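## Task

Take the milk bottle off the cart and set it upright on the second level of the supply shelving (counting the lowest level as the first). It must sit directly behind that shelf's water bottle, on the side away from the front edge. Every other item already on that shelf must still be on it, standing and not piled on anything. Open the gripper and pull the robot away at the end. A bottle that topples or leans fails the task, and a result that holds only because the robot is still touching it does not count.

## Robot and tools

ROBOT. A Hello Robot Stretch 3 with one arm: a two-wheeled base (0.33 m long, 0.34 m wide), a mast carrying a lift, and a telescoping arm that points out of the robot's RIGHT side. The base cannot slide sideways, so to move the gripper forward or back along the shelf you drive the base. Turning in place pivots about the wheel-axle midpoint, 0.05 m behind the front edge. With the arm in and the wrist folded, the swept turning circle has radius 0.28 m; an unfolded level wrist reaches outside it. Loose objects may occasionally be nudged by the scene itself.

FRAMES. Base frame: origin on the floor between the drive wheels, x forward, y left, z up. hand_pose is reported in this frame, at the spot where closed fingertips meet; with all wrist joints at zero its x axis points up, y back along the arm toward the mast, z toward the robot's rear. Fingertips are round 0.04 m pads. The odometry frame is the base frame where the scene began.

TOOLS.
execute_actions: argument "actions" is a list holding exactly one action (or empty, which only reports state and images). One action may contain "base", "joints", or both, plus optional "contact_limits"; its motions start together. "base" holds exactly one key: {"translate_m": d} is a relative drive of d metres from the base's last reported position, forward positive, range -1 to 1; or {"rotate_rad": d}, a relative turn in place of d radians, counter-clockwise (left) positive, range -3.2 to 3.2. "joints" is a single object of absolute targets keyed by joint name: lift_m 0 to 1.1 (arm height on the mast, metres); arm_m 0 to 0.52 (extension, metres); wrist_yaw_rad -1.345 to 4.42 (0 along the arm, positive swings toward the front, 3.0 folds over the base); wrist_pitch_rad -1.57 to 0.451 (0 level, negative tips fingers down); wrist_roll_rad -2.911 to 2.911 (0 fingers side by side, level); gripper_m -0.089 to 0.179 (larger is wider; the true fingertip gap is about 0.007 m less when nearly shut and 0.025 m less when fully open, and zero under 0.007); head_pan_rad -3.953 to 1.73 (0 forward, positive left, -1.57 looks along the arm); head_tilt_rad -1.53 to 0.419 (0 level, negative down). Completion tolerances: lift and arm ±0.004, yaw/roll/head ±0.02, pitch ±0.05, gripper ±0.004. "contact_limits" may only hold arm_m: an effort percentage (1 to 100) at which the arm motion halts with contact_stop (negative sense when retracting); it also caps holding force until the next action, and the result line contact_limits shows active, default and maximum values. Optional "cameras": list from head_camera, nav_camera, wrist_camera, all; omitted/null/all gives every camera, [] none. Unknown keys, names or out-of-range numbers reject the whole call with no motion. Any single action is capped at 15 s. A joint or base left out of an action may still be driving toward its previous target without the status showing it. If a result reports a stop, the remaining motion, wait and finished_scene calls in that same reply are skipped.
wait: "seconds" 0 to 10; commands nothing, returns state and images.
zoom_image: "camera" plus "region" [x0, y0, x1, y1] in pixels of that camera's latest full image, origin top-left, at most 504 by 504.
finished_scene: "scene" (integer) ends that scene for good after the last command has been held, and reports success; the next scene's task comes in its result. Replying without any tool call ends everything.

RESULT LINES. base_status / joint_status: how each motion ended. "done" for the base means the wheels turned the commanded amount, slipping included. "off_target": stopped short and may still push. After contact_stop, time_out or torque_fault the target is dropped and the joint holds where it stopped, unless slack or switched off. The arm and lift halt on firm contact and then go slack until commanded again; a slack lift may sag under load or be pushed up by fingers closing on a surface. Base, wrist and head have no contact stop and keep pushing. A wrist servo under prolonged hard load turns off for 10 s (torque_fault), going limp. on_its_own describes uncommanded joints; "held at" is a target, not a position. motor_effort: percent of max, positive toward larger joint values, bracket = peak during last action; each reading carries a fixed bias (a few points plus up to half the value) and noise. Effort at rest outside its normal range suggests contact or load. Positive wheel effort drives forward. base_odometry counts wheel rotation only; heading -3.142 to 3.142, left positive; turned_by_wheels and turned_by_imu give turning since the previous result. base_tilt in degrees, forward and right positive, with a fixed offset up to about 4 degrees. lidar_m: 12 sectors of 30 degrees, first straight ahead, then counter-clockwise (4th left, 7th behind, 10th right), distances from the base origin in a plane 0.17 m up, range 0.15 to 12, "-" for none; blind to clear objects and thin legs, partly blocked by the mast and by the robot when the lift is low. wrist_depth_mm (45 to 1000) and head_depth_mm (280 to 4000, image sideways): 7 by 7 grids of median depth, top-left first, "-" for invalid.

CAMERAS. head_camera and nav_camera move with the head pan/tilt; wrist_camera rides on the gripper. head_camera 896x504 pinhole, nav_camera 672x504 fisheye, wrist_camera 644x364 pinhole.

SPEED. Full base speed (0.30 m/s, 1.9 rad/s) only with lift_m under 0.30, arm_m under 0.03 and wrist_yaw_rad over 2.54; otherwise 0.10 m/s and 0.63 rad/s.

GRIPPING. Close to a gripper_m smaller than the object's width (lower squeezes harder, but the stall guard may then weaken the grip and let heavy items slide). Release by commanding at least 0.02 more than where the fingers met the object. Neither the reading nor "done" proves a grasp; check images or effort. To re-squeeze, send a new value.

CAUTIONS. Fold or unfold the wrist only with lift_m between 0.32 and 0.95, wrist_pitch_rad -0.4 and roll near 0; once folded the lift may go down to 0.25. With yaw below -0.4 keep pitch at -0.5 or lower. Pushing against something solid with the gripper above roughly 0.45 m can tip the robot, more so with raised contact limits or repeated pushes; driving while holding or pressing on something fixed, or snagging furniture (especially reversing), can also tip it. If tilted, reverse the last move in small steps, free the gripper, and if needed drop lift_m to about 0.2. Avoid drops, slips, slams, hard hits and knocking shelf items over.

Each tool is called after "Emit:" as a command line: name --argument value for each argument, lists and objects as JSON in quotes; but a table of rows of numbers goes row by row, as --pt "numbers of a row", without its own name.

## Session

Emit:
execute_actions --actions '[]'

Scene clock: 0.00 s.
base_odometry: x=+0.000 y=+0.000 heading=+0.000 (m, m, rad; odometry frame)
turned_by_wheels: +0.000 (rad since the last result)
turned_by_imu: +0.000 (rad since the last result)
base_tilt: forward=+1.6 right=-0.2 (deg)
lidar_m: 1.83 1.83 1.80 2.08 2.29 2.26 2.15 1.26 1.24 1.66 2.26 1.74
head_depth_mm: 1878 2122 1955 1977 1912 1818 1958 / 1911 2311 2265 2292 2282 2245 2044 / 1909 2471 2439 2443 2450 2443 2242 / 1940 2628 2636 2652 2627 2616 2236 / 1937 2769 2865 2816 2885 2830 2185 / 1925 2639 2726 2737 2751 2742 2215 / 1944 2434 2445 2445 2454 2488 2186
base_status: not commanded
joint_positions: lift_m=+0.453 arm_m=-0.002 wrist_yaw_rad=+3.089 wrist_pitch_rad=-0.465 wrist_roll_rad=+0.001 gripper_m=+0.037 head_pan_rad=-0.003 head_tilt_rad=-0.023
joint_status: not commanded
motor_effort: left_wheel=+0 right_wheel=+0 lift_m=+27 arm_m=-1 wrist_yaw_rad=+0 wrist_pitch_rad=+7 wrist_roll_rad=+1 gripper_m=+0 head_pan_rad=+0 head_tilt_rad=+3 (%)
hand_pose: x=-0.0097 y=+0.0747 z=+0.4553 quat_wxyz=(+0.182, +0.692, +0.145, +0.684) (m; base frame)
wrist_depth_mm: - - - - - - - / - - - - - - - / - - - - - - - / - 961 959 927 893 854 845 / 826 812 771 750 756 724 711 / 690 682 679 650 - 624 609 / 602 591 - - 555 549 535
pictures: head_camera (sideways: a quarter turn clockwise sets it upright), nav_camera (sideways: a quarter turn counterclockwise sets it upright), wrist_camera
Images, in order (width x height): head_camera 896x504, nav_camera 672x504, wrist_camera 644x364.

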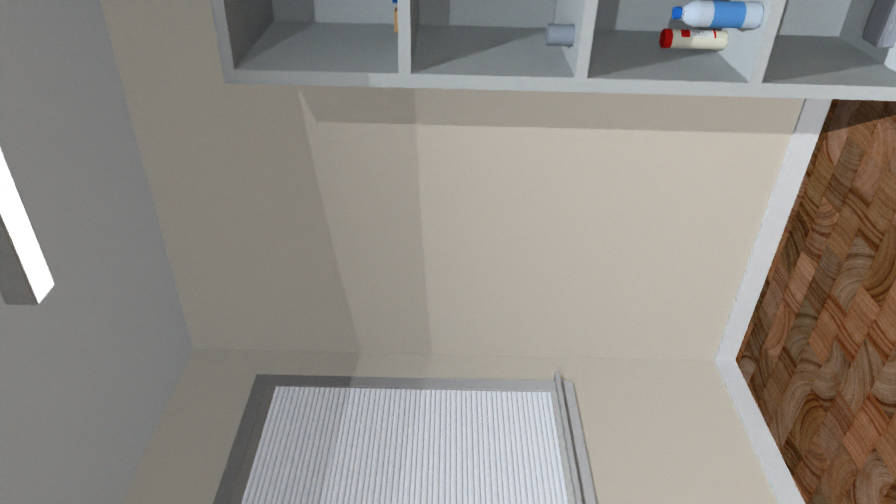

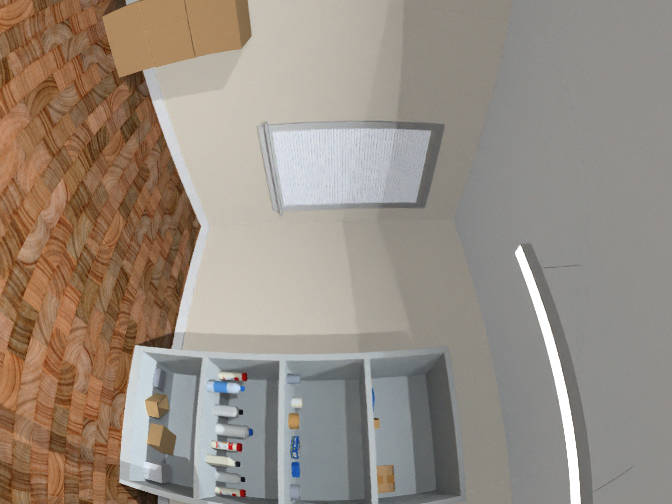

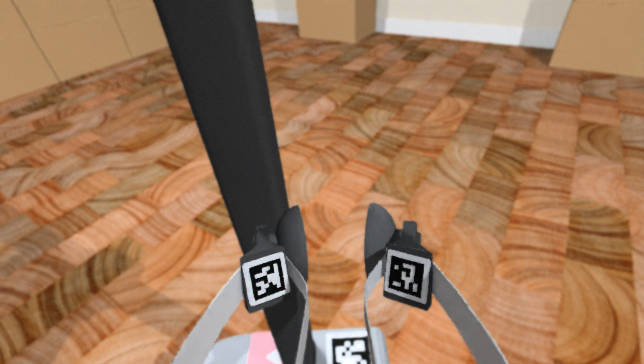

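Emit:
execute_actions --actions '[{"joints":{"head_pan_rad":-0.55,"head_tilt_rad":-0.4,"lift_m":0.28}}]' --cameras '["head_camera"]'

Emit:
execute_actions --actions '[{"joints":{"head_pan_rad":-2.2}}]' --cameras '["head_camera","nav_camera"]'

Scene clock: 7.57 s.
base_odometry: x=+0.000 y=+0.000 heading=+0.000 (m, m, rad; odometry frame)
turned_by_wheels: +0.000 (rad since the last result)
turned_by_imu: +0.000 (rad since the last result)
base_tilt: forward=+1.6 right=-0.2 (deg)
lidar_m: 1.83 1.83 1.80 2.06 2.29 2.25 2.15 1.26 1.24 1.66 2.25 1.74
head_depth_mm: 1831 1971 2107 2255 2351 1803 1446 / 1649 1836 2015 2230 2265 1793 1429 / 1786 1962 2067 2015 2141 1778 1428 / 1830 1978 2067 2021 2132 1780 1420 / 1830 1975 2063 2043 2137 1777 1421 / 1834 1948 2013 1920 2098 1775 1414 / 1554 1703 2158 2363 2228 1763 1408
base_status: not commanded
joint_positions: lift_m=+0.280 arm_m=-0.002 wrist_yaw_rad=+3.089 wrist_pitch_rad=-0.466 wrist_roll_rad=+0.001 gripper_m=+0.037 head_pan_rad=-0.543 head_tilt_rad=-0.395
joint_status: all done
motor_effort: left_wheel=+0(0) right_wheel=+0(0) lift_m=+17(24) arm_m=-1(1) wrist_yaw_rad=+1(1) wrist_pitch_rad=+7(8) wrist_roll_rad=+1(1) gripper_m=+1(0) head_pan_rad=-3(38) head_tilt_rad=-3(34) (%)
hand_pose: x=-0.0097 y=+0.0747 z=+0.2826 quat_wxyz=(+0.182, +0.692, +0.145, +0.684) (m; base frame)
wrist_depth_mm: - - - - - - - / - - - - - 987 949 / 928 878 - 819 774 755 723 / 710 688 669 641 628 615 596 / 577 563 556 539 526 508 499 / 485 497 - - - 438 429 / 429 - - - 392 383 378
pictures: head_camera (sideways: a quarter turn clockwise sets it upright)
Images, in order (width x height): head_camera 896x504.

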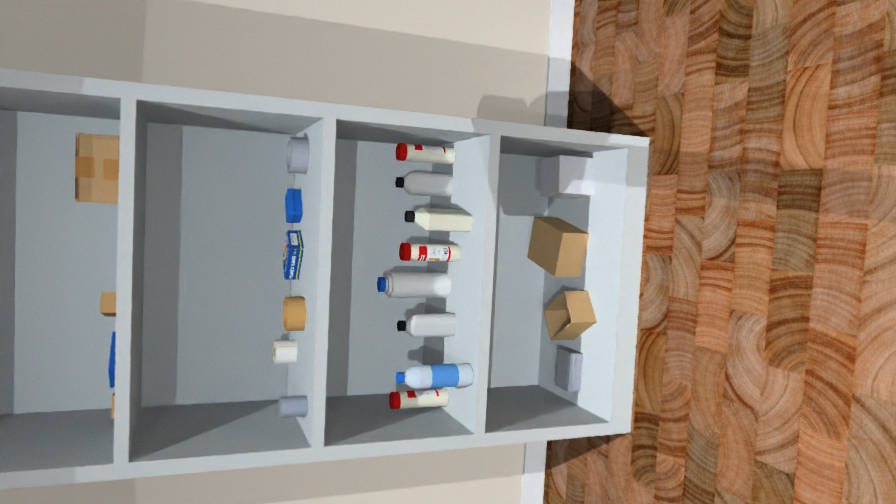

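Scene clock: 8.93 s.
base_odometry: x=+0.000 y=+0.000 heading=+0.000 (m, m, rad; odometry frame)
turned_by_wheels: +0.000 (rad since the last result)
turned_by_imu: +0.000 (rad since the last result)
base_tilt: forward=+1.6 right=-0.2 (deg)
lidar_m: 1.82 1.83 1.80 2.07 2.28 2.25 2.15 1.26 1.24 1.65 2.25 1.73
head_depth_mm: 1411 1502 1608 1629 1588 1674 1436 / 1409 1502 1611 1650 1581 1674 1434 / 1413 1508 1607 1706 1818 1677 1434 / 1413 1506 1612 1738 1881 1781 1425 / 1410 1502 1607 1746 1888 1783 1422 / 1417 1507 1612 1744 1877 1767 1421 / 1406 1506 1621 1730 1887 1756 1416
base_status: not commanded
joint_positions: lift_m=+0.280 arm_m=-0.002 wrist_yaw_rad=+3.089 wrist_pitch_rad=-0.466 wrist_roll_rad=+0.001 gripper_m=+0.037 head_pan_rad=-2.193 head_tilt_rad=-0.395
joint_status: all done
motor_effort: left_wheel=+0(0) right_wheel=+0(0) lift_m=+17(17) arm_m=-1(1) wrist_yaw_rad=+0(1) wrist_pitch_rad=+8(7) wrist_roll_rad=+1(1) gripper_m=+0(0) head_pan_rad=-4(47) head_tilt_rad=-3(3) (%)
hand_pose: x=-0.0097 y=+0.0747 z=+0.2826 quat_wxyz=(+0.182, +0.692, +0.145, +0.684) (m; base frame)
wrist_depth_mm: - - - - - - - / - - - - - 995 946 / 941 873 - 813 787 750 728 / 704 684 667 643 628 612 590 / 579 560 556 543 536 508 499 / 486 496 - - - 439 431 / 428 - - - 391 386 374
pictures: head_camera (sideways: a quarter turn clockwise sets it upright), nav_camera (sideways: a quarter turn counterclockwise sets it upright)
Images, in order (width x height): head_camera 896x504, nav_camera 672x504.

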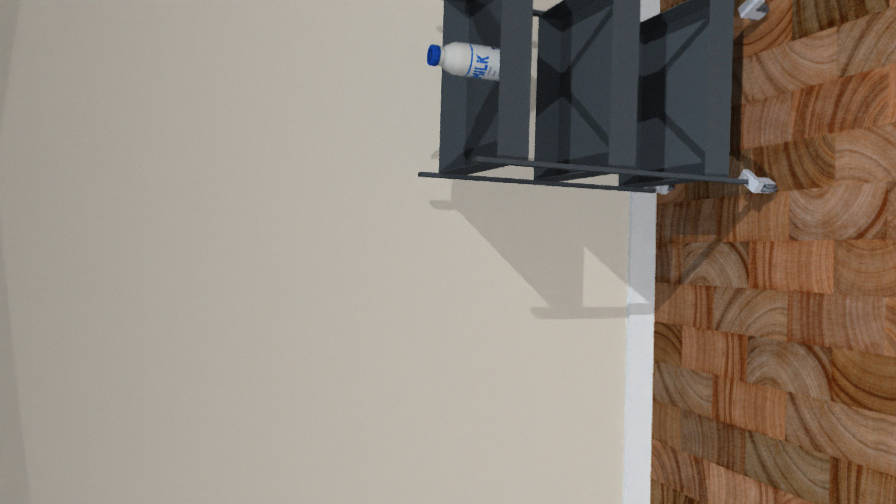

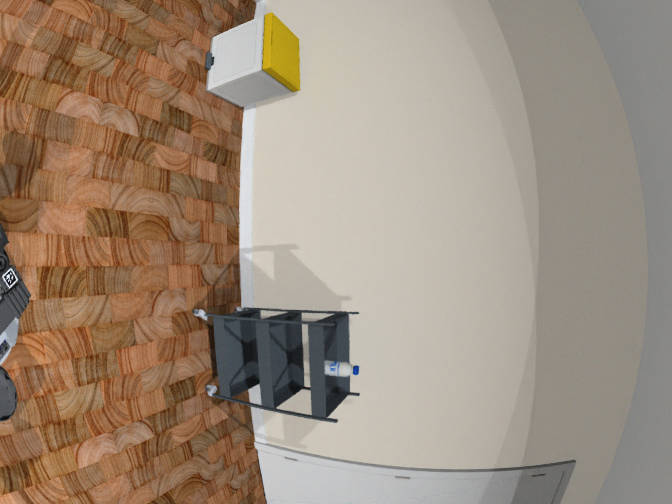

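Emit:
execute_actions --actions '[{"base":{"rotate_rad":-0.2}}]' --cameras '[]'

Emit:
execute_actions --actions '[{"base":{"translate_m":1.0}}]' --cameras '[]'

Emit:
execute_actions --actions '[{"base":{"translate_m":0.23}}]' --cameras '[]'

Emit:
execute_actions --actions '[{"base":{"rotate_rad":1.17},"joints":{"head_pan_rad":-1.57,"head_tilt_rad":-0.8}}]' --cameras '[]'

Emit:
execute_actions --actions '[{"joints":{"lift_m":0.5}}]' --cameras '[]'

Emit:
execute_actions --actions '[{"joints":{"wrist_yaw_rad":0,"wrist_pitch_rad":0.02,"gripper_m":0.13}}]'

Scene clock: 16.73 s.
base_odometry: x=+0.000 y=+0.000 heading=-0.200 (m, m, rad; odometry frame)
turned_by_wheels: -0.200 (rad since the last result)
turned_by_imu: -0.195 (rad since the last result)
base_tilt: forward=+1.6 right=-0.2 (deg)
lidar_m: 1.83 2.27 1.80 2.08 2.42 2.25 2.59 1.32 1.24 1.69 1.66 1.74
head_depth_mm: 1528 1634 1749 1884 2066 1800 1437 / 1499 1605 1721 1779 1957 1674 1431 / 1469 1567 1687 1622 1729 1669 1435 / 1444 1529 1649 1672 1726 1673 1436 / 1412 1513 1610 1717 1880 1788 1415 / 1387 1472 1577 1708 1830 1769 1416 / 1366 1453 1551 1651 1787 1770 1410
base_status: done
joint_positions: lift_m=+0.280 arm_m=-0.002 wrist_yaw_rad=+3.089 wrist_pitch_rad=-0.466 wrist_roll_rad=+0.001 gripper_m=+0.037 head_pan_rad=-2.193 head_tilt_rad=-0.396
joint_status: not commanded
motor_effort: left_wheel=+2(6) right_wheel=-1(5) lift_m=+17(17) arm_m=-1(2) wrist_yaw_rad=+1(0) wrist_pitch_rad=+7(8) wrist_roll_rad=+1(1) gripper_m=+0(0) head_pan_rad=-3(3) head_tilt_rad=-2(3) (%)
hand_pose: x=-0.0097 y=+0.0747 z=+0.2826 quat_wxyz=(+0.182, +0.692, +0.145, +0.684) (m; base frame)
wrist_depth_mm: - - - - - - - / - - - - - - 958 / 912 874 - 817 783 760 731 / 710 686 669 650 629 613 588 / 577 562 553 540 535 508 499 / 486 497 - - - 438 428 / 430 - - - 393 383 377
pictures: none
No camera images: the call's "cameras" was empty. Leave "cameras" out to get every camera's image.

Scene clock: 21.77 s.
base_odometry: x=+0.980 y=-0.198 heading=-0.200 (m, m, rad; odometry frame)
turned_by_wheels: +0.000 (rad since the last result)
turned_by_imu: +0.005 (rad since the last result)
base_tilt: forward=+1.6 right=-0.2 (deg)
lidar_m: 0.83 1.70 1.70 1.45 2.21 3.15 3.28 1.97 1.68 1.68 1.02 0.91
head_depth_mm: 1898 2029 2204 2311 2258 1794 1423 / 1862 2012 2130 2319 2385 1793 1433 / 1846 1956 2108 2253 2365 1783 1432 / 1788 1923 2067 2222 2306 1783 1428 / 1762 1879 2019 2173 2251 1765 1430 / 1740 1843 1967 2127 2237 1766 1413 / 1701 1807 1934 2045 1791 1762 1407
base_status: done
joint_positions: lift_m=+0.280 arm_m=-0.002 wrist_yaw_rad=+3.089 wrist_pitch_rad=-0.466 wrist_roll_rad=+0.001 gripper_m=+0.037 head_pan_rad=-2.193 head_tilt_rad=-0.396
joint_status: not commanded
motor_effort: left_wheel=+1(8) right_wheel=-1(4) lift_m=+16(17) arm_m=-1(1) wrist_yaw_rad=+0(0) wrist_pitch_rad=+8(7) wrist_roll_rad=+1(1) gripper_m=+0(0) head_pan_rad=-3(4) head_tilt_rad=-2(2) (%)
hand_pose: x=-0.0097 y=+0.0747 z=+0.2826 quat_wxyz=(+0.182, +0.692, +0.145, +0.684) (m; base frame)
wrist_depth_mm: - - - - - - - / - - - - - 998 953 / 935 868 - 811 790 755 726 / 707 681 672 643 619 609 586 / 573 565 553 546 535 507 497 / 491 498 - - - 438 429 / 426 - - - 388 384 375
pictures: none
No camera images: the call's "cameras" was empty. Leave "cameras" out to get every camera's image.

Scene clock: 24.07 s.
base_odometry: x=+1.206 y=-0.244 heading=-0.200 (m, m, rad; odometry frame)
turned_by_wheels: +0.000 (rad since the last result)
turned_by_imu: +0.001 (rad since the last result)
base_tilt: forward=+1.6 right=-0.2 (deg)
lidar_m: 0.61 1.43 1.61 1.45 1.68 3.36 3.42 2.17 1.75 0.95 0.87 0.72
head_depth_mm: 1990 2129 2268 2476 2398 1794 1433 / 1963 2093 2243 2407 2395 1793 1431 / 1913 2037 2189 2352 2381 1794 1421 / 1866 2007 2149 2313 2354 1769 1426 / 1859 1971 2083 2279 2363 1768 1421 / 1822 1929 2092 2150 1933 1764 1418 / 1781 1895 2023 2106 1868 1771 1420
base_status: done
joint_positions: lift_m=+0.280 arm_m=-0.002 wrist_yaw_rad=+3.089 wrist_pitch_rad=-0.466 wrist_roll_rad=+0.001 gripper_m=+0.037 head_pan_rad=-2.193 head_tilt_rad=-0.396
joint_status: not commanded
motor_effort: left_wheel=+1(9) right_wheel=-1(2) lift_m=+17(17) arm_m=-1(2) wrist_yaw_rad=+1(0) wrist_pitch_rad=+7(7) wrist_roll_rad=+1(1) gripper_m=+0(0) head_pan_rad=-3(3) head_tilt_rad=-3(2) (%)
hand_pose: x=-0.0097 y=+0.0747 z=+0.2826 quat_wxyz=(+0.182, +0.692, +0.145, +0.684) (m; base frame)
wrist_depth_mm: - - - - - - - / - - - - - 973 937 / 928 888 - 805 782 755 728 / 709 695 668 637 624 606 592 / 579 562 557 540 531 506 497 / 487 498 - - - 442 429 / 424 - - - 391 382 378
pictures: none
No camera images: the call's "cameras" was empty. Leave "cameras" out to get every camera's image.

Scene clock: 26.13 s.
base_odometry: x=+1.206 y=-0.244 heading=+0.970 (m, m, rad; odometry frame)
turned_by_wheels: +1.170 (rad since the last result)
turned_by_imu: +1.140 (rad since the last result)
base_tilt: forward=+1.6 right=-0.2 (deg)
lidar_m: 1.61 1.45 2.31 3.37 2.43 2.17 1.75 0.93 0.86 0.61 0.62 1.58
head_depth_mm: 875 689 1148 1027 1305 1267 1153 / 876 691 992 1031 1329 1268 1152 / 863 700 1173 1018 1298 1261 1150 / 880 640 1176 986 1324 1262 1150 / 864 634 949 986 1014 1254 1152 / 535 581 663 1372 1493 1301 1144 / 909 1075 1244 1481 1523 1312 1133
base_status: done
joint_positions: lift_m=+0.280 arm_m=-0.002 wrist_yaw_rad=+3.089 wrist_pitch_rad=-0.466 wrist_roll_rad=+0.001 gripper_m=+0.037 head_pan_rad=-1.577 head_tilt_rad=-0.791
joint_status: all done
motor_effort: left_wheel=-2(8) right_wheel=+2(7) lift_m=+17(16) arm_m=-2(1) wrist_yaw_rad=-2(1) wrist_pitch_rad=+8(8) wrist_roll_rad=+1(1) gripper_m=+0(0) head_pan_rad=+4(41) head_tilt_rad=-6(39) (%)
hand_pose: x=-0.0097 y=+0.0746 z=+0.2826 quat_wxyz=(+0.182, +0.692, +0.145, +0.684) (m; base frame)
wrist_depth_mm: - - - - - - - / - - - - - 986 952 / 921 881 - 808 783 752 730 / 704 686 676 644 628 608 597 / 577 563 552 542 530 510 496 / 491 499 - - - 437 427 / 425 - - - 389 386 377
pictures: none
No camera images: the call's "cameras" was empty. Leave "cameras" out to get every camera's image.

Scene clock: 28.97 s.
base_odometry: x=+1.206 y=-0.244 heading=+0.970 (m, m, rad; odometry frame)
turned_by_wheels: +0.000 (rad since the last result)
turned_by_imu: +0.000 (rad since the last result)
base_tilt: forward=+1.6 right=-0.2 (deg)
lidar_m: 1.61 1.45 2.31 3.36 2.43 2.18 1.75 0.94 0.86 0.61 0.62 1.58
head_depth_mm: 875 689 1145 1028 1306 1272 1154 / 875 690 995 1033 1329 1272 1154 / 857 702 1182 1019 1306 1265 1153 / 876 640 1181 994 1325 1258 1158 / 861 634 950 986 1018 1258 1163 / 535 582 663 1371 1492 1304 1141 / 910 1075 1247 1477 1519 1303 1136
base_status: not commanded
joint_positions: lift_m=+0.500 arm_m=-0.002 wrist_yaw_rad=+3.089 wrist_pitch_rad=-0.466 wrist_roll_rad=+0.001 gripper_m=+0.037 head_pan_rad=-1.577 head_tilt_rad=-0.791
joint_status: all done
motor_effort: left_wheel=-2(2) right_wheel=+2(1) lift_m=+36(38) arm_m=-2(2) wrist_yaw_rad=+0(1) wrist_pitch_rad=+7(7) wrist_roll_rad=+1(1) gripper_m=+0(0) head_pan_rad=+3(3) head_tilt_rad=-6(6) (%)
hand_pose: x=-0.0097 y=+0.0746 z=+0.5016 quat_wxyz=(+0.182, +0.692, +0.145, +0.683) (m; base frame)
wrist_depth_mm: - - - - - - - / - - - - - - - / - - - - - - - / - - - 999 969 934 914 / 894 870 847 819 811 778 768 / 746 742 733 708 - 670 663 / 649 641 628 630 602 598 578
pictures: none
No camera images: the call's "cameras" was empty. Leave "cameras" out to get every camera's image.

Scene clock: 31.53 s.
base_odometry: x=+1.206 y=-0.244 heading=+0.970 (m, m, rad; odometry frame)
turned_by_wheels: +0.000 (rad since the last result)
turned_by_imu: +0.000 (rad since the last result)
base_tilt: forward=+1.6 right=-0.2 (deg)
lidar_m: 1.61 1.45 2.31 3.36 2.43 2.18 1.75 0.93 0.86 0.61 0.62 1.58
head_depth_mm: 876 690 1145 1023 1305 1271 1155 / 877 691 989 1032 1329 1268 1156 / 861 700 1173 1020 1303 1265 1149 / 876 640 1176 990 1330 1260 - / 863 635 949 988 1015 1257 1152 / 536 582 663 1369 1483 1299 1139 / 911 1068 1239 1477 1509 1302 1139
base_status: not commanded
joint_positions: lift_m=+0.500 arm_m=-0.002 wrist_yaw_rad=+0.002 wrist_pitch_rad=-0.002 wrist_roll_rad=+0.001 gripper_m=+0.130 head_pan_rad=-1.577 head_tilt_rad=-0.791
joint_status: all done
motor_effort: left_wheel=-2(2) right_wheel=+1(1) lift_m=+36(36) arm_m=-1(2) wrist_yaw_rad=-1(2) wrist_pitch_rad=+11(11) wrist_roll_rad=+1(1) gripper_m=+0(97) head_pan_rad=+3(5) head_tilt_rad=-6(6) (%)
hand_pose: x=-0.0210 y=-0.3994 z=+0.6135 quat_wxyz=(+0.707, +0.002, -0.707, +0.000) (m; base frame)
wrist_depth_mm: 813 817 419 740 733 719 699 / 867 843 411 751 745 723 716 / 906 881 408 549 509 571 487 / 917 898 400 514 525 564 490 / 963 948 385 377 368 375 356 / - - 439 875 863 - 833 / - 981 488 851 832 691 648
pictures: head_camera (sideways: a quarter turn clockwise sets it upright), nav_camera (sideways: a quarter turn counterclockwise sets it upright), wrist_camera
Images, in order (width x height): head_camera 896x504, nav_camera 672x504, wrist_camera 644x364.

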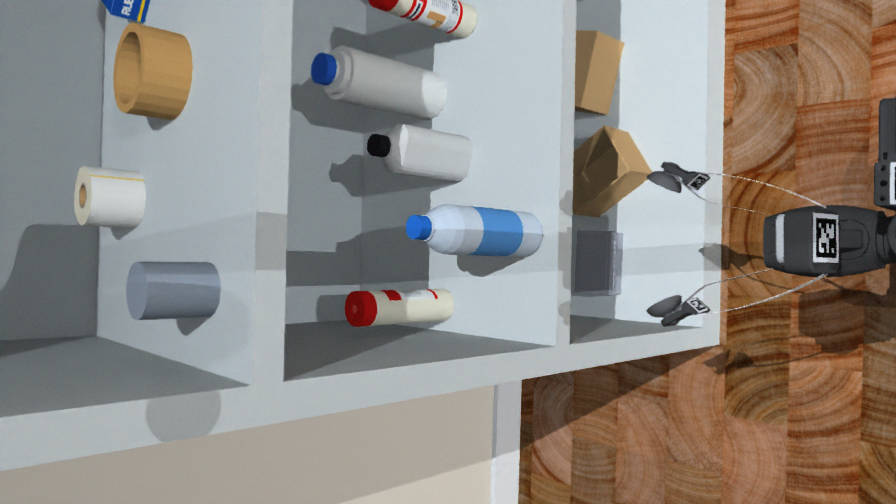

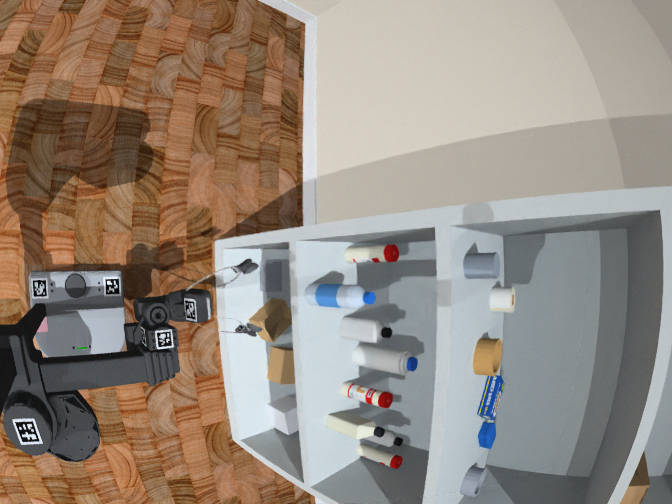

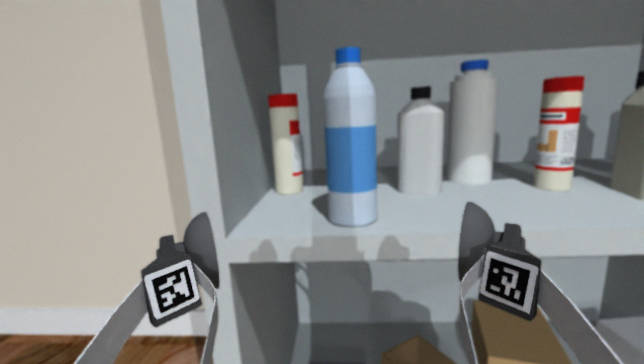

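Emit:
execute_actions --actions '[{"base":{"translate_m":-0.015},"joints":{"arm_m":0.18}}]' --cameras '["head_camera","wrist_camera"]'

Scene clock: 38.27 s.
base_odometry: x=+1.197 y=-0.256 heading=+0.970 (m, m, rad; odometry frame)
turned_by_wheels: +0.000 (rad since the last result)
turned_by_imu: +0.000 (rad since the last result)
base_tilt: forward=+1.6 right=-0.2 (deg)
lidar_m: 1.62 1.46 2.33 3.37 2.40 2.16 1.73 0.92 0.76 0.61 0.62 1.58
head_depth_mm: 876 691 1141 1026 1291 1265 1153 / 875 684 977 1052 1321 1270 1165 / 865 698 1174 1020 1298 - 1151 / 862 665 1183 892 936 1253 1144 / 863 631 952 1014 1056 1256 1147 / 603 610 662 814 1443 1306 1147 / 498 1051 1243 1487 1524 1302 1137
base_status: done
joint_positions: lift_m=+0.500 arm_m=+0.180 wrist_yaw_rad=+0.001 wrist_pitch_rad=-0.002 wrist_roll_rad=+0.001 gripper_m=+0.130 head_pan_rad=-1.577 head_tilt_rad=-0.791
joint_status: all done
motor_effort: left_wheel=-2(8) right_wheel=+2(4) lift_m=+37(36) arm_m=+4(4) wrist_yaw_rad=+0(2) wrist_pitch_rad=+11(11) wrist_roll_rad=+1(1) gripper_m=+1(1) head_pan_rad=+4(3) head_tilt_rad=-6(6) (%)
hand_pose: x=-0.0213 y=-0.5808 z=+0.6137 quat_wxyz=(+0.707, +0.001, -0.707, -0.001) (m; base frame)
wrist_depth_mm: 183 250 464 197 557 549 545 / 182 247 409 187 579 377 559 / 180 246 368 191 336 379 579 / 182 245 384 199 346 395 491 / 187 240 388 207 341 374 334 / 194 212 268 217 253 - 244 / 204 201 206 202 197 193 188
pictures: head_camera (sideways: a quarter turn clockwise sets it upright), wrist_camera
Images, in order (width x height): head_camera 896x504, wrist_camera 644x364.

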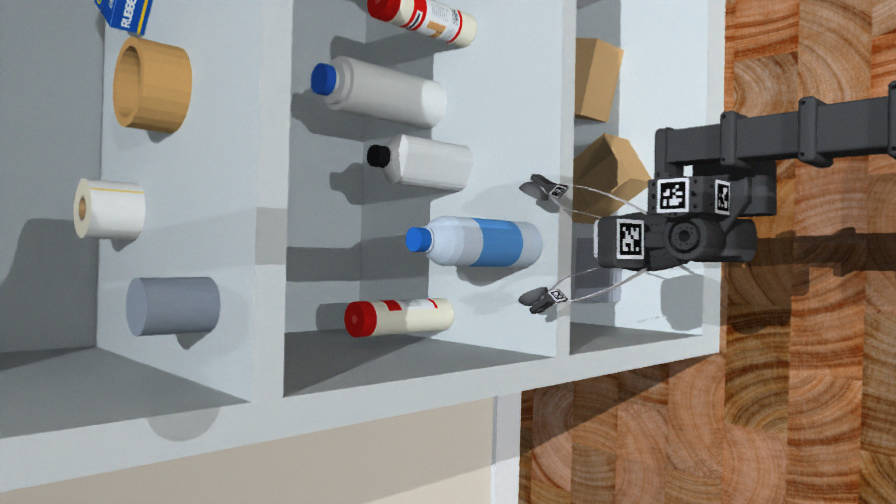

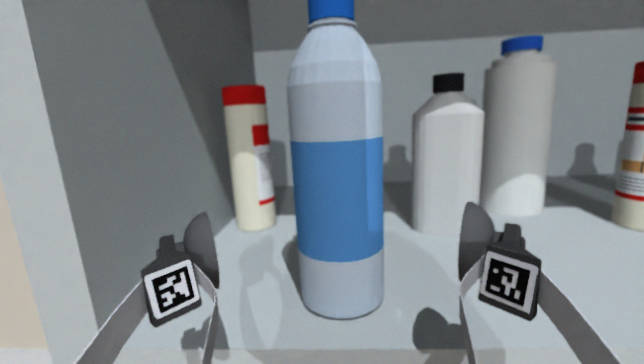

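Emit:
execute_actions --actions '[{"joints":{"arm_m":0.25}}]' --cameras '[]'

Emit:
execute_actions --actions '[{"joints":{"gripper_m":0}}]' --cameras '[]'

Emit:
execute_actions --actions '[{"joints":{"lift_m":0.53}}]' --cameras '[]'

Emit:
execute_actions --actions '[{"base":{"translate_m":-0.23}}]' --cameras '[]'

Emit:
execute_actions --actions '[{"joints":{"lift_m":0.503}}]' --cameras '[]'

Emit:
execute_actions --actions '[{"joints":{"gripper_m":0.13}}]' --cameras '[]'

Emit:
execute_actions --actions '[{"joints":{"arm_m":0}}]' --cameras '["head_camera","wrist_camera"]'

Scene clock: 47.10 s.
base_odometry: x=+1.197 y=-0.256 heading=+0.970 (m, m, rad; odometry frame)
turned_by_wheels: +0.000 (rad since the last result)
turned_by_imu: +0.000 (rad since the last result)
base_tilt: forward=+1.6 right=-0.2 (deg)
lidar_m: 1.62 1.46 2.33 3.37 2.40 2.16 1.74 0.92 0.75 0.61 0.62 1.58
head_depth_mm: 869 690 1150 1025 1299 1267 1153 / 874 683 980 1048 1330 1263 1159 / 865 698 1179 1012 947 1263 1153 / 863 666 1181 901 940 1267 1148 / 864 632 950 1008 1055 1257 1144 / 604 610 664 814 1449 1303 1144 / 499 1055 1247 1480 1515 1306 1139
base_status: not commanded
joint_positions: lift_m=+0.500 arm_m=+0.250 wrist_yaw_rad=+0.001 wrist_pitch_rad=-0.002 wrist_roll_rad=+0.001 gripper_m=+0.130 head_pan_rad=-1.577 head_tilt_rad=-0.791
joint_status: all done
motor_effort: left_wheel=-2(2) right_wheel=+2(2) lift_m=+36(36) arm_m=+4(5) wrist_yaw_rad=+0(1) wrist_pitch_rad=+11(10) wrist_roll_rad=+1(1) gripper_m=+0(1) head_pan_rad=+3(3) head_tilt_rad=-6(6) (%)
hand_pose: x=-0.0213 y=-0.6508 z=+0.6137 quat_wxyz=(+0.707, +0.001, -0.707, -0.001) (m; base frame)
wrist_depth_mm: 183 250 462 117 491 486 480 / 182 248 337 117 510 313 303 / 180 246 305 121 265 257 503 / 179 244 324 125 271 266 432 / 178 240 326 131 282 331 329 / 177 212 267 136 228 - 243 / 172 201 206 142 181 192 188
pictures: none
No camera images: the call's "cameras" was empty. Leave "cameras" out to get every camera's image.

Scene clock: 48.90 s.
base_odometry: x=+1.197 y=-0.256 heading=+0.970 (m, m, rad; odometry frame)
turned_by_wheels: +0.000 (rad since the last result)
turned_by_imu: +0.000 (rad since the last result)
base_tilt: forward=+1.6 right=-0.1 (deg)
lidar_m: 1.62 1.46 2.34 3.37 2.40 2.16 1.74 0.92 0.76 0.61 0.62 1.58
head_depth_mm: 877 689 1145 1025 1304 1269 1157 / 877 682 980 1048 1323 1266 1167 / 865 700 1179 1017 946 1266 1153 / 863 666 1183 881 935 1262 1151 / 864 631 947 1015 1017 1261 1143 / 603 610 661 814 1450 1307 1147 / 499 1052 1248 1475 1515 1299 1139
base_status: not commanded
joint_positions: lift_m=+0.500 arm_m=+0.250 wrist_yaw_rad=-0.002 wrist_pitch_rad=-0.002 wrist_roll_rad=+0.001 gripper_m=+0.002 head_pan_rad=-1.577 head_tilt_rad=-0.791
joint_status: all done
motor_effort: left_wheel=-2(2) right_wheel=+2(2) lift_m=+36(36) arm_m=+4(5) wrist_yaw_rad=+1(1) wrist_pitch_rad=+11(11) wrist_roll_rad=+1(1) gripper_m=-33(100) head_pan_rad=+5(3) head_tilt_rad=-6(6) (%)
hand_pose: x=-0.0219 y=-0.6509 z=+0.6137 quat_wxyz=(+0.707, +0.000, -0.707, -0.001) (m; base frame)
wrist_depth_mm: 184 252 467 115 499 488 482 / 183 249 340 115 503 316 306 / 182 247 302 119 266 258 510 / 180 245 316 124 278 268 435 / 179 243 327 129 136 280 329 / 177 239 - 134 142 249 241 / 176 209 206 140 188 194 189
pictures: none
No camera images: the call's "cameras" was empty. Leave "cameras" out to get every camera's image.

Scene clock: 49.97 s.
base_odometry: x=+1.197 y=-0.256 heading=+0.970 (m, m, rad; odometry frame)
turned_by_wheels: +0.000 (rad since the last result)
turned_by_imu: +0.000 (rad since the last result)
base_tilt: forward=+1.6 right=-0.2 (deg)
lidar_m: 1.62 1.46 2.33 3.37 2.40 2.17 1.74 0.92 0.75 0.61 0.62 1.58
head_depth_mm: 874 691 1145 1024 1295 1270 1153 / 877 683 979 1045 1319 1272 1170 / 864 701 1173 1018 941 1252 1150 / 864 666 1182 867 937 1264 1145 / 865 630 949 1010 1015 1263 1150 / 603 611 662 815 1456 1305 1146 / 498 1053 1248 1476 1522 1305 1145
base_status: not commanded
joint_positions: lift_m=+0.529 arm_m=+0.250 wrist_yaw_rad=-0.002 wrist_pitch_rad=-0.050 wrist_roll_rad=+0.001 gripper_m=+0.006 head_pan_rad=-1.577 head_tilt_rad=-0.791
joint_status: all done
on_its_own: gripper_m is held at +0.007, not at your +0.000, by its stall guard, which is still easing; wrist_pitch_rad is at rest, and its effort (+35) is outside its rest range (-20 to +32)
motor_effort: left_wheel=-2(2) right_wheel=+2(2) lift_m=+40(41) arm_m=+4(4) wrist_yaw_rad=+1(1) wrist_pitch_rad=+35(38) wrist_roll_rad=+1(1) gripper_m=-2(33) head_pan_rad=+3(4) head_tilt_rad=-6(6) (%)
hand_pose: x=-0.0219 y=-0.6494 z=+0.6312 quat_wxyz=(+0.707, +0.017, -0.707, -0.018) (m; base frame)
wrist_depth_mm: 184 251 467 117 487 487 473 / 182 248 369 116 510 322 303 / 182 246 304 120 274 259 502 / 180 244 319 124 281 271 444 / 179 242 327 129 136 285 337 / 179 240 - 134 141 269 262 / 176 213 227 139 207 213 209
pictures: none
No camera images: the call's "cameras" was empty. Leave "cameras" out to get every camera's image.

Scene clock: 53.33 s.
base_odometry: x=+1.067 y=-0.446 heading=+0.970 (m, m, rad; odometry frame)
turned_by_wheels: +0.000 (rad since the last result)
turned_by_imu: +0.000 (rad since the last result)
base_tilt: forward=+1.6 right=-0.2 (deg)
lidar_m: 1.85 1.67 2.65 3.38 2.09 1.98 1.51 1.54 0.76 0.70 0.70 1.57
head_depth_mm: 860 709 1146 1049 1224 1264 1152 / 874 705 1168 980 1271 1265 1177 / 864 700 1177 1017 949 1248 1154 / 878 683 966 863 935 1263 1146 / 880 676 1173 1013 1321 1264 1145 / 850 687 1179 1064 1333 1257 1145 / 879 686 1054 1006 1017 1255 1138
base_status: done
joint_positions: lift_m=+0.529 arm_m=+0.250 wrist_yaw_rad=-0.001 wrist_pitch_rad=-0.050 wrist_roll_rad=+0.001 gripper_m=+0.022 head_pan_rad=-1.577 head_tilt_rad=-0.791
joint_status: not commanded
on_its_own: gripper_m is held at +0.021, not at your +0.000, by its stall guard, which is not easing now; wrist_pitch_rad is at rest, and its effort (+35) is outside its rest range (-20 to +32)
motor_effort: left_wheel=-2(4) right_wheel=+2(1) lift_m=+40(40) arm_m=+4(4) wrist_yaw_rad=+0(1) wrist_pitch_rad=+35(35) wrist_roll_rad=+1(1) gripper_m=-22(28) head_pan_rad=+2(4) head_tilt_rad=-6(6) (%)
hand_pose: x=-0.0216 y=-0.6494 z=+0.6311 quat_wxyz=(+0.707, +0.018, -0.707, -0.018) (m; base frame)
wrist_depth_mm: 427 511 507 117 491 485 475 / 427 534 524 116 503 505 491 / 431 551 271 120 266 519 222 / 352 560 280 125 274 459 222 / 351 421 298 129 137 338 219 / 306 297 - 134 143 269 218 / 235 232 227 140 207 213 209
pictures: none
No camera images: the call's "cameras" was empty. Leave "cameras" out to get every camera's image.

Scene clock: 54.37 s.
base_odometry: x=+1.067 y=-0.446 heading=+0.970 (m, m, rad; odometry frame)
turned_by_wheels: +0.000 (rad since the last result)
turned_by_imu: +0.000 (rad since the last result)
base_tilt: forward=+1.6 right=-0.2 (deg)
lidar_m: 1.85 1.67 2.64 3.37 2.09 1.98 1.51 1.54 0.76 0.71 0.70 1.57
head_depth_mm: 859 708 1150 1052 1228 1272 1152 / 874 705 1178 984 1297 1269 1152 / 859 698 1178 1015 943 1261 1149 / 878 685 966 883 941 1263 1147 / 878 676 1182 1012 1326 1258 1142 / 849 687 1181 1062 1325 1251 1142 / 882 684 1052 1006 1020 1249 1138
base_status: not commanded
joint_positions: lift_m=+0.503 arm_m=+0.250 wrist_yaw_rad=-0.001 wrist_pitch_rad=-0.016 wrist_roll_rad=+0.001 gripper_m=+0.022 head_pan_rad=-1.577 head_tilt_rad=-0.791
joint_status: all done
on_its_own: gripper_m is held at +0.021, not at your +0.000, by its stall guard, which is not easing now
motor_effort: left_wheel=-1(1) right_wheel=+2(2) lift_m=+18(36) arm_m=+4(4) wrist_yaw_rad=+1(0) wrist_pitch_rad=+18(36) wrist_roll_rad=+1(1) gripper_m=-22(22) head_pan_rad=+4(5) head_tilt_rad=-6(6) (%)
hand_pose: x=-0.0216 y=-0.6505 z=+0.6140 quat_wxyz=(+0.707, +0.006, -0.707, -0.006) (m; base frame)
wrist_depth_mm: 426 515 509 115 492 488 478 / 431 533 523 114 249 498 487 / 426 555 271 119 263 514 222 / 352 553 277 123 274 443 221 / 344 396 293 129 137 318 220 / 280 275 - 135 143 247 218 / 213 210 206 141 187 194 189
pictures: none
No camera images: the call's "cameras" was empty. Leave "cameras" out to get every camera's image.

Scene clock: 55.93 s.
base_odometry: x=+1.067 y=-0.446 heading=+0.970 (m, m, rad; odometry frame)
turned_by_wheels: +0.000 (rad since the last result)
turned_by_imu: +0.000 (rad since the last result)
base_tilt: forward=+1.6 right=-0.1 (deg)
lidar_m: 1.85 1.67 2.64 3.37 2.09 1.98 1.51 1.54 0.76 0.71 0.70 1.58
head_depth_mm: 862 707 1149 1055 1227 1259 1150 / 874 703 1177 983 1296 1268 1161 / 863 700 1171 1018 953 1264 1148 / 876 684 966 882 939 1256 1146 / 881 678 1182 1012 1317 1259 1148 / 847 689 1181 1065 1338 1254 1144 / 879 686 1050 1006 1019 1247 1138
base_status: not commanded
joint_positions: lift_m=+0.503 arm_m=+0.250 wrist_yaw_rad=-0.001 wrist_pitch_rad=-0.003 wrist_roll_rad=+0.001 gripper_m=+0.130 head_pan_rad=-1.577 head_tilt_rad=-0.791
joint_status: all done
motor_effort: left_wheel=-1(2) right_wheel=+2(2) lift_m=+18(17) arm_m=+4(4) wrist_yaw_rad=+0(1) wrist_pitch_rad=+12(18) wrist_roll_rad=+1(1) gripper_m=+1(98) head_pan_rad=+5(3) head_tilt_rad=-6(6) (%)
hand_pose: x=-0.0216 y=-0.6508 z=+0.6173 quat_wxyz=(+0.707, +0.001, -0.707, -0.002) (m; base frame)
wrist_depth_mm: 427 515 512 119 495 490 485 / 429 529 526 116 260 503 495 / 431 554 270 120 265 517 221 / 353 570 277 125 273 470 220 / 350 421 289 130 281 383 220 / 292 295 274 135 247 - 220 / 219 210 210 141 193 197 193
pictures: none
No camera images: the call's "cameras" was empty. Leave "cameras" out to get every camera's image.

Scene clock: 59.00 s.
base_odometry: x=+1.067 y=-0.446 heading=+0.970 (m, m, rad; odometry frame)
turned_by_wheels: +0.000 (rad since the last result)
turned_by_imu: +0.000 (rad since the last result)
base_tilt: forward=+1.6 right=-0.2 (deg)
lidar_m: 1.85 1.67 2.65 3.38 2.09 1.99 1.50 1.54 0.76 0.71 0.70 1.58
head_depth_mm: 859 710 1151 1057 1230 1271 1156 / 875 705 1176 981 1301 1267 1150 / 861 700 1175 1018 1316 1267 1154 / 879 685 966 881 1315 1257 - / 881 678 1181 1008 1318 1254 1147 / 852 690 1179 1067 1332 1261 1140 / 879 685 1048 1007 1018 1254 1132
base_status: not commanded
joint_positions: lift_m=+0.503 arm_m=+0.000 wrist_yaw_rad=+0.000 wrist_pitch_rad=-0.002 wrist_roll_rad=+0.001 gripper_m=+0.130 head_pan_rad=-1.577 head_tilt_rad=-0.791
joint_status: all done
motor_effort: left_wheel=-1(2) right_wheel=+2(2) lift_m=+18(18) arm_m=-7(6) wrist_yaw_rad=+0(1) wrist_pitch_rad=+11(12) wrist_roll_rad=+1(1) gripper_m=+1(0) head_pan_rad=+4(3) head_tilt_rad=-6(6) (%)
hand_pose: x=-0.0216 y=-0.4015 z=+0.6176 quat_wxyz=(+0.707, +0.001, -0.707, -0.001) (m; base frame)
wrist_depth_mm: 425 607 747 737 730 711 534 / 421 611 769 756 751 729 538 / 420 561 800 384 763 439 541 / 420 572 717 394 550 467 506 / 397 426 405 386 377 386 353 / 422 504 888 880 868 - 555 / 440 616 839 848 709 665 520
pictures: head_camera (sideways: a quarter turn clockwise sets it upright), wrist_camera
Images, in order (width x height): head_camera 896x504, wrist_camera 644x364.

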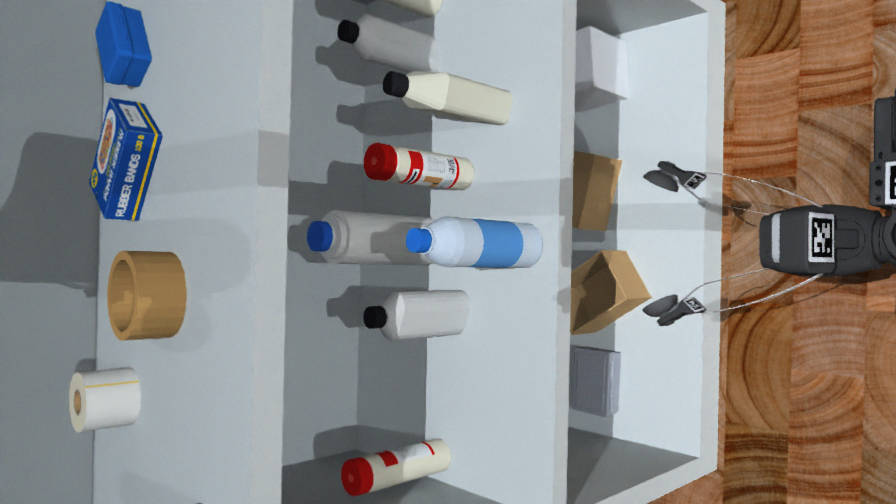

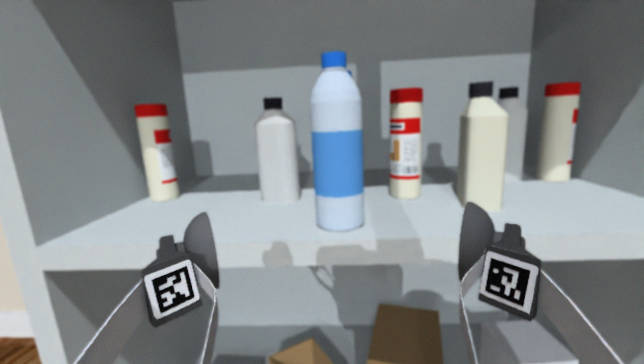

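Emit:
execute_actions --actions '[{"base":{"rotate_rad":-1.07},"joints":{"wrist_yaw_rad":3,"wrist_pitch_rad":-0.4,"lift_m":0.34}}]' --cameras '[]'

Emit:
execute_actions --actions '[{"joints":{"lift_m":0.28}}]' --cameras '[]'

Emit:
execute_actions --actions '[{"base":{"translate_m":-1.0}}]' --cameras '[]'

Emit:
execute_actions --actions '[{"base":{"translate_m":-0.76}}]' --cameras '[]'

Emit:
execute_actions --actions '[{"base":{"rotate_rad":-0.53},"joints":{"lift_m":0.62}}]' --cameras '[]'

Emit:
execute_actions --actions '[{"joints":{"wrist_yaw_rad":0,"wrist_pitch_rad":0.02}}]' --cameras '["head_camera","wrist_camera"]'

Scene clock: 69.23 s.
base_odometry: x=+1.067 y=-0.446 heading=-0.100 (m, m, rad; odometry frame)
turned_by_wheels: -1.070 (rad since the last result)
turned_by_imu: -1.046 (rad since the last result)
base_tilt: forward=+1.6 right=-0.2 (deg)
lidar_m: 0.70 1.55 1.85 1.67 2.63 3.37 2.12 1.99 1.51 1.56 0.76 0.71
head_depth_mm: 1650 1825 1632 1756 1548 1315 1158 / 1746 1951 2128 1826 1543 1316 1150 / 1832 2073 2223 1834 1544 1316 1148 / 1854 2118 2245 1831 1529 1312 1148 / 1623 1833 2042 1827 1519 1303 1148 / 1423 1574 1756 1804 1482 1307 1143 / 1261 1386 1457 973 1216 1247 1141
base_status: done
joint_positions: lift_m=+0.340 arm_m=+0.000 wrist_yaw_rad=+2.998 wrist_pitch_rad=-0.415 wrist_roll_rad=+0.001 gripper_m=+0.130 head_pan_rad=-1.577 head_tilt_rad=-0.791
joint_status: all done
motor_effort: left_wheel=+2(4) right_wheel=-1(3) lift_m=+16(16) arm_m=-6(7) wrist_yaw_rad=+2(2) wrist_pitch_rad=+8(11) wrist_roll_rad=+1(1) gripper_m=+1(0) head_pan_rad=+5(4) head_tilt_rad=-5(6) (%)
hand_pose: x=+0.0109 y=+0.0772 z=+0.3538 quat_wxyz=(+0.195, +0.700, +0.096, +0.680) (m; base frame)
wrist_depth_mm: - - - - - - - / - - - - - - - / - - - - 989 949 935 / 881 853 827 810 777 742 718 / 714 695 - 650 627 630 602 / 590 584 - 561 534 - 512 / 504 - - - 470 455 449
pictures: none
No camera images: the call's "cameras" was empty. Leave "cameras" out to get every camera's image.

Scene clock: 70.60 s.
base_odometry: x=+1.067 y=-0.446 heading=-0.100 (m, m, rad; odometry frame)
turned_by_wheels: +0.000 (rad since the last result)
turned_by_imu: +0.000 (rad since the last result)
base_tilt: forward=+1.6 right=-0.2 (deg)
lidar_m: 0.70 1.55 1.85 1.67 2.62 3.37 2.13 1.98 1.51 1.56 0.76 0.71
head_depth_mm: 1646 1809 1620 1750 1546 1323 1151 / 1735 1928 2141 1820 1537 1317 1152 / 1829 2047 2225 1840 1532 1318 1152 / 1865 2124 2246 1840 1534 1314 1148 / 1631 1823 2050 1827 1522 1312 1146 / 1422 1579 1757 1796 1484 1309 1143 / 1261 1384 1464 972 1212 1248 1141
base_status: not commanded
joint_positions: lift_m=+0.280 arm_m=+0.000 wrist_yaw_rad=+2.998 wrist_pitch_rad=-0.415 wrist_roll_rad=+0.001 gripper_m=+0.130 head_pan_rad=-1.577 head_tilt_rad=-0.791
joint_status: all done
motor_effort: left_wheel=+2(1) right_wheel=-1(1) lift_m=+17(16) arm_m=-6(6) wrist_yaw_rad=+1(1) wrist_pitch_rad=+8(7) wrist_roll_rad=+1(1) gripper_m=+0(1) head_pan_rad=+4(4) head_tilt_rad=-6(6) (%)
hand_pose: x=+0.0108 y=+0.0772 z=+0.2938 quat_wxyz=(+0.195, +0.700, +0.096, +0.680) (m; base frame)
wrist_depth_mm: - - - - - - - / - - - - - - - / - - 939 913 877 828 809 / 761 747 733 697 679 659 635 / 615 610 - 575 557 558 530 / 512 514 - - 471 - 449 / 443 - - - 411 397 387
pictures: none
No camera images: the call's "cameras" was empty. Leave "cameras" out to get every camera's image.

Scene clock: 75.53 s.
base_odometry: x=+0.072 y=-0.346 heading=-0.100 (m, m, rad; odometry frame)
turned_by_wheels: +0.000 (rad since the last result)
turned_by_imu: -0.005 (rad since the last result)
base_tilt: forward=+1.7 right=-0.2 (deg)
lidar_m: 1.67 2.44 2.03 2.41 2.60 2.53 2.01 1.08 1.43 1.31 1.42 1.46
head_depth_mm: 1218 1359 1535 1723 1545 1322 1157 / 1277 1435 1617 1797 1537 1318 1152 / 1344 1517 1743 1840 1532 1317 1151 / 1417 1619 1838 1838 1530 1307 1148 / 1500 1715 1605 1726 1532 1306 1149 / 1599 1797 1586 1744 1518 1304 1142 / 1702 1977 1680 1814 1514 1306 1140
base_status: done
joint_positions: lift_m=+0.280 arm_m=+0.000 wrist_yaw_rad=+2.999 wrist_pitch_rad=-0.415 wrist_roll_rad=+0.001 gripper_m=+0.130 head_pan_rad=-1.577 head_tilt_rad=-0.791
joint_status: not commanded
motor_effort: left_wheel=+2(4) right_wheel=-1(6) lift_m=+17(17) arm_m=-6(6) wrist_yaw_rad=+1(2) wrist_pitch_rad=+8(8) wrist_roll_rad=+1(1) gripper_m=+0(0) head_pan_rad=+3(4) head_tilt_rad=-6(6) (%)
hand_pose: x=+0.0107 y=+0.0772 z=+0.2937 quat_wxyz=(+0.195, +0.700, +0.096, +0.680) (m; base frame)
wrist_depth_mm: - - - - - - - / - - - - - - - / - 990 925 914 881 835 802 / 770 743 734 697 675 653 635 / 612 605 - 571 556 556 528 / 512 513 - - 470 - 453 / 448 - - - 408 399 392
pictures: none
No camera images: the call's "cameras" was empty. Leave "cameras" out to get every camera's image.

Scene clock: 79.83 s.
base_odometry: x=-0.684 y=-0.271 heading=-0.100 (m, m, rad; odometry frame)
turned_by_wheels: +0.000 (rad since the last result)
turned_by_imu: -0.004 (rad since the last result)
base_tilt: forward=+1.6 right=-0.2 (deg)
lidar_m: 2.40 2.50 2.46 2.49 1.98 2.15 1.49 0.65 0.62 0.65 1.48 2.16
head_depth_mm: 892 994 1041 896 1069 1189 1157 / 937 1045 1157 921 1093 1240 1155 / 985 1113 1276 1454 1426 1261 1147 / 1046 1178 1364 1624 1525 1314 1145 / 1103 1257 1473 1703 1521 1310 1143 / 1166 1352 1596 1764 1526 1308 1142 / 1244 1464 1745 1823 1510 1305 1140
base_status: done
joint_positions: lift_m=+0.280 arm_m=+0.000 wrist_yaw_rad=+2.999 wrist_pitch_rad=-0.415 wrist_roll_rad=+0.001 gripper_m=+0.130 head_pan_rad=-1.577 head_tilt_rad=-0.791
joint_status: not commanded
motor_effort: left_wheel=+2(5) right_wheel=-1(4) lift_m=+17(17) arm_m=-6(6) wrist_yaw_rad=+2(2) wrist_pitch_rad=+8(8) wrist_roll_rad=+1(1) gripper_m=+0(0) head_pan_rad=+4(3) head_tilt_rad=-6(6) (%)
hand_pose: x=+0.0107 y=+0.0772 z=+0.2937 quat_wxyz=(+0.195, +0.700, +0.096, +0.680) (m; base frame)
wrist_depth_mm: - - - - - - - / - - - - - - - / - 998 928 906 865 835 800 / 777 741 736 690 672 650 633 / 619 610 - 570 552 551 525 / 509 519 - - 469 - 452 / 445 - - - 409 398 391
pictures: none
No camera images: the call's "cameras" was empty. Leave "cameras" out to get every camera's image.

Scene clock: 83.77 s.
base_odometry: x=-0.684 y=-0.271 heading=-0.630 (m, m, rad; odometry frame)
turned_by_wheels: -0.530 (rad since the last result)
turned_by_imu: -0.517 (rad since the last result)
base_tilt: forward=+1.6 right=-0.2 (deg)
lidar_m: 2.16 2.40 2.51 2.45 2.50 1.98 2.15 1.49 0.65 0.62 0.65 1.49
head_depth_mm: 902 1024 1192 1413 1536 1323 1172 / 900 1025 1111 920 1433 1322 1198 / 905 1024 1060 943 1112 1265 1191 / 900 1019 1039 851 1101 1265 1192 / 903 1023 1061 942 1134 1254 1186 / 897 1024 1109 908 1286 1282 1144 / 896 1023 1185 1408 1521 1296 1140
base_status: done
joint_positions: lift_m=+0.620 arm_m=+0.000 wrist_yaw_rad=+2.999 wrist_pitch_rad=-0.415 wrist_roll_rad=+0.001 gripper_m=+0.130 head_pan_rad=-1.577 head_tilt_rad=-0.791
joint_status: all done
motor_effort: left_wheel=+2(8) right_wheel=-1(5) lift_m=+36(37) arm_m=-6(6) wrist_yaw_rad=+1(1) wrist_pitch_rad=+8(8) wrist_roll_rad=+1(1) gripper_m=+1(1) head_pan_rad=+3(3) head_tilt_rad=-6(6) (%)
hand_pose: x=+0.0107 y=+0.0772 z=+0.6328 quat_wxyz=(+0.195, +0.700, +0.096, +0.680) (m; base frame)
wrist_depth_mm: - - - - - - - / - - - - - - - / - - - - - - - / - - - - - - - / - - - - - - 943 / 940 930 - 881 862 - 808 / 794 767 762 750 742 721 713
pictures: none
No camera images: the call's "cameras" was empty. Leave "cameras" out to get every camera's image.

Scene clock: 86.27 s.
base_odometry: x=-0.684 y=-0.271 heading=-0.630 (m, m, rad; odometry frame)
turned_by_wheels: +0.000 (rad since the last result)
turned_by_imu: +0.000 (rad since the last result)
base_tilt: forward=+1.6 right=-0.2 (deg)
lidar_m: 2.16 2.40 2.51 2.45 2.49 1.98 2.15 1.49 0.64 0.62 0.65 1.48
head_depth_mm: 901 1023 1191 1416 1547 1331 1174 / 901 1023 1116 921 1433 1316 1198 / 903 1025 1059 946 1111 1260 1195 / 900 1024 1038 853 1109 1277 1120 / 901 1019 1064 941 1111 1250 1145 / 900 1022 1106 903 1288 1277 1136 / 896 1026 1183 1411 1521 1304 1139
base_status: not commanded
joint_positions: lift_m=+0.620 arm_m=+0.000 wrist_yaw_rad=+0.002 wrist_pitch_rad=-0.002 wrist_roll_rad=+0.001 gripper_m=+0.130 head_pan_rad=-1.577 head_tilt_rad=-0.791
joint_status: all done
motor_effort: left_wheel=+2(2) right_wheel=-1(1) lift_m=+36(36) arm_m=-6(6) wrist_yaw_rad=-1(2) wrist_pitch_rad=+11(12) wrist_roll_rad=+1(1) gripper_m=+1(1) head_pan_rad=+3(3) head_tilt_rad=-6(6) (%)
hand_pose: x=-0.0210 y=-0.4015 z=+0.7335 quat_wxyz=(+0.707, +0.002, -0.707, +0.000) (m; base frame)
wrist_depth_mm: 774 770 744 736 732 726 710 / 794 784 778 757 749 738 734 / 832 809 795 701 784 771 767 / 864 837 395 385 377 372 788 / 891 881 807 848 849 821 812 / 924 912 747 735 717 - 848 / 969 954 559 566 555 888 870
pictures: head_camera (sideways: a quarter turn clockwise sets it upright), wrist_camera
Images, in order (width x height): head_camera 896x504, wrist_camera 644x364.

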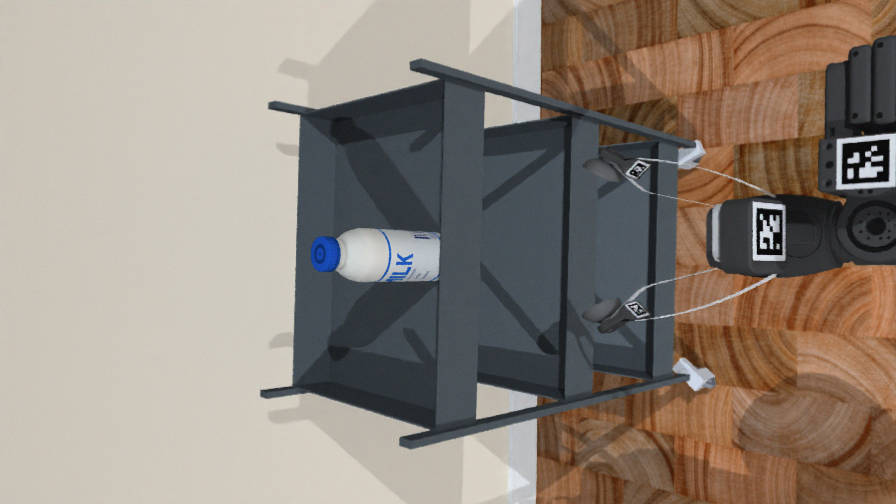

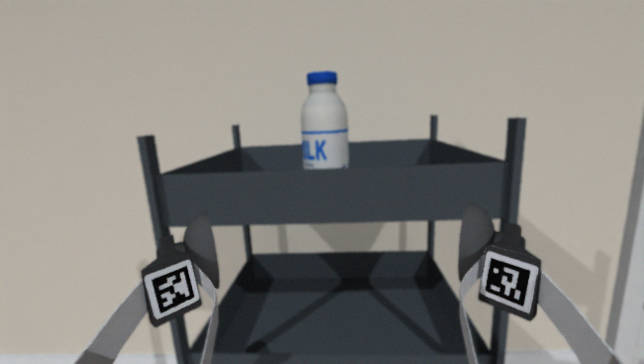

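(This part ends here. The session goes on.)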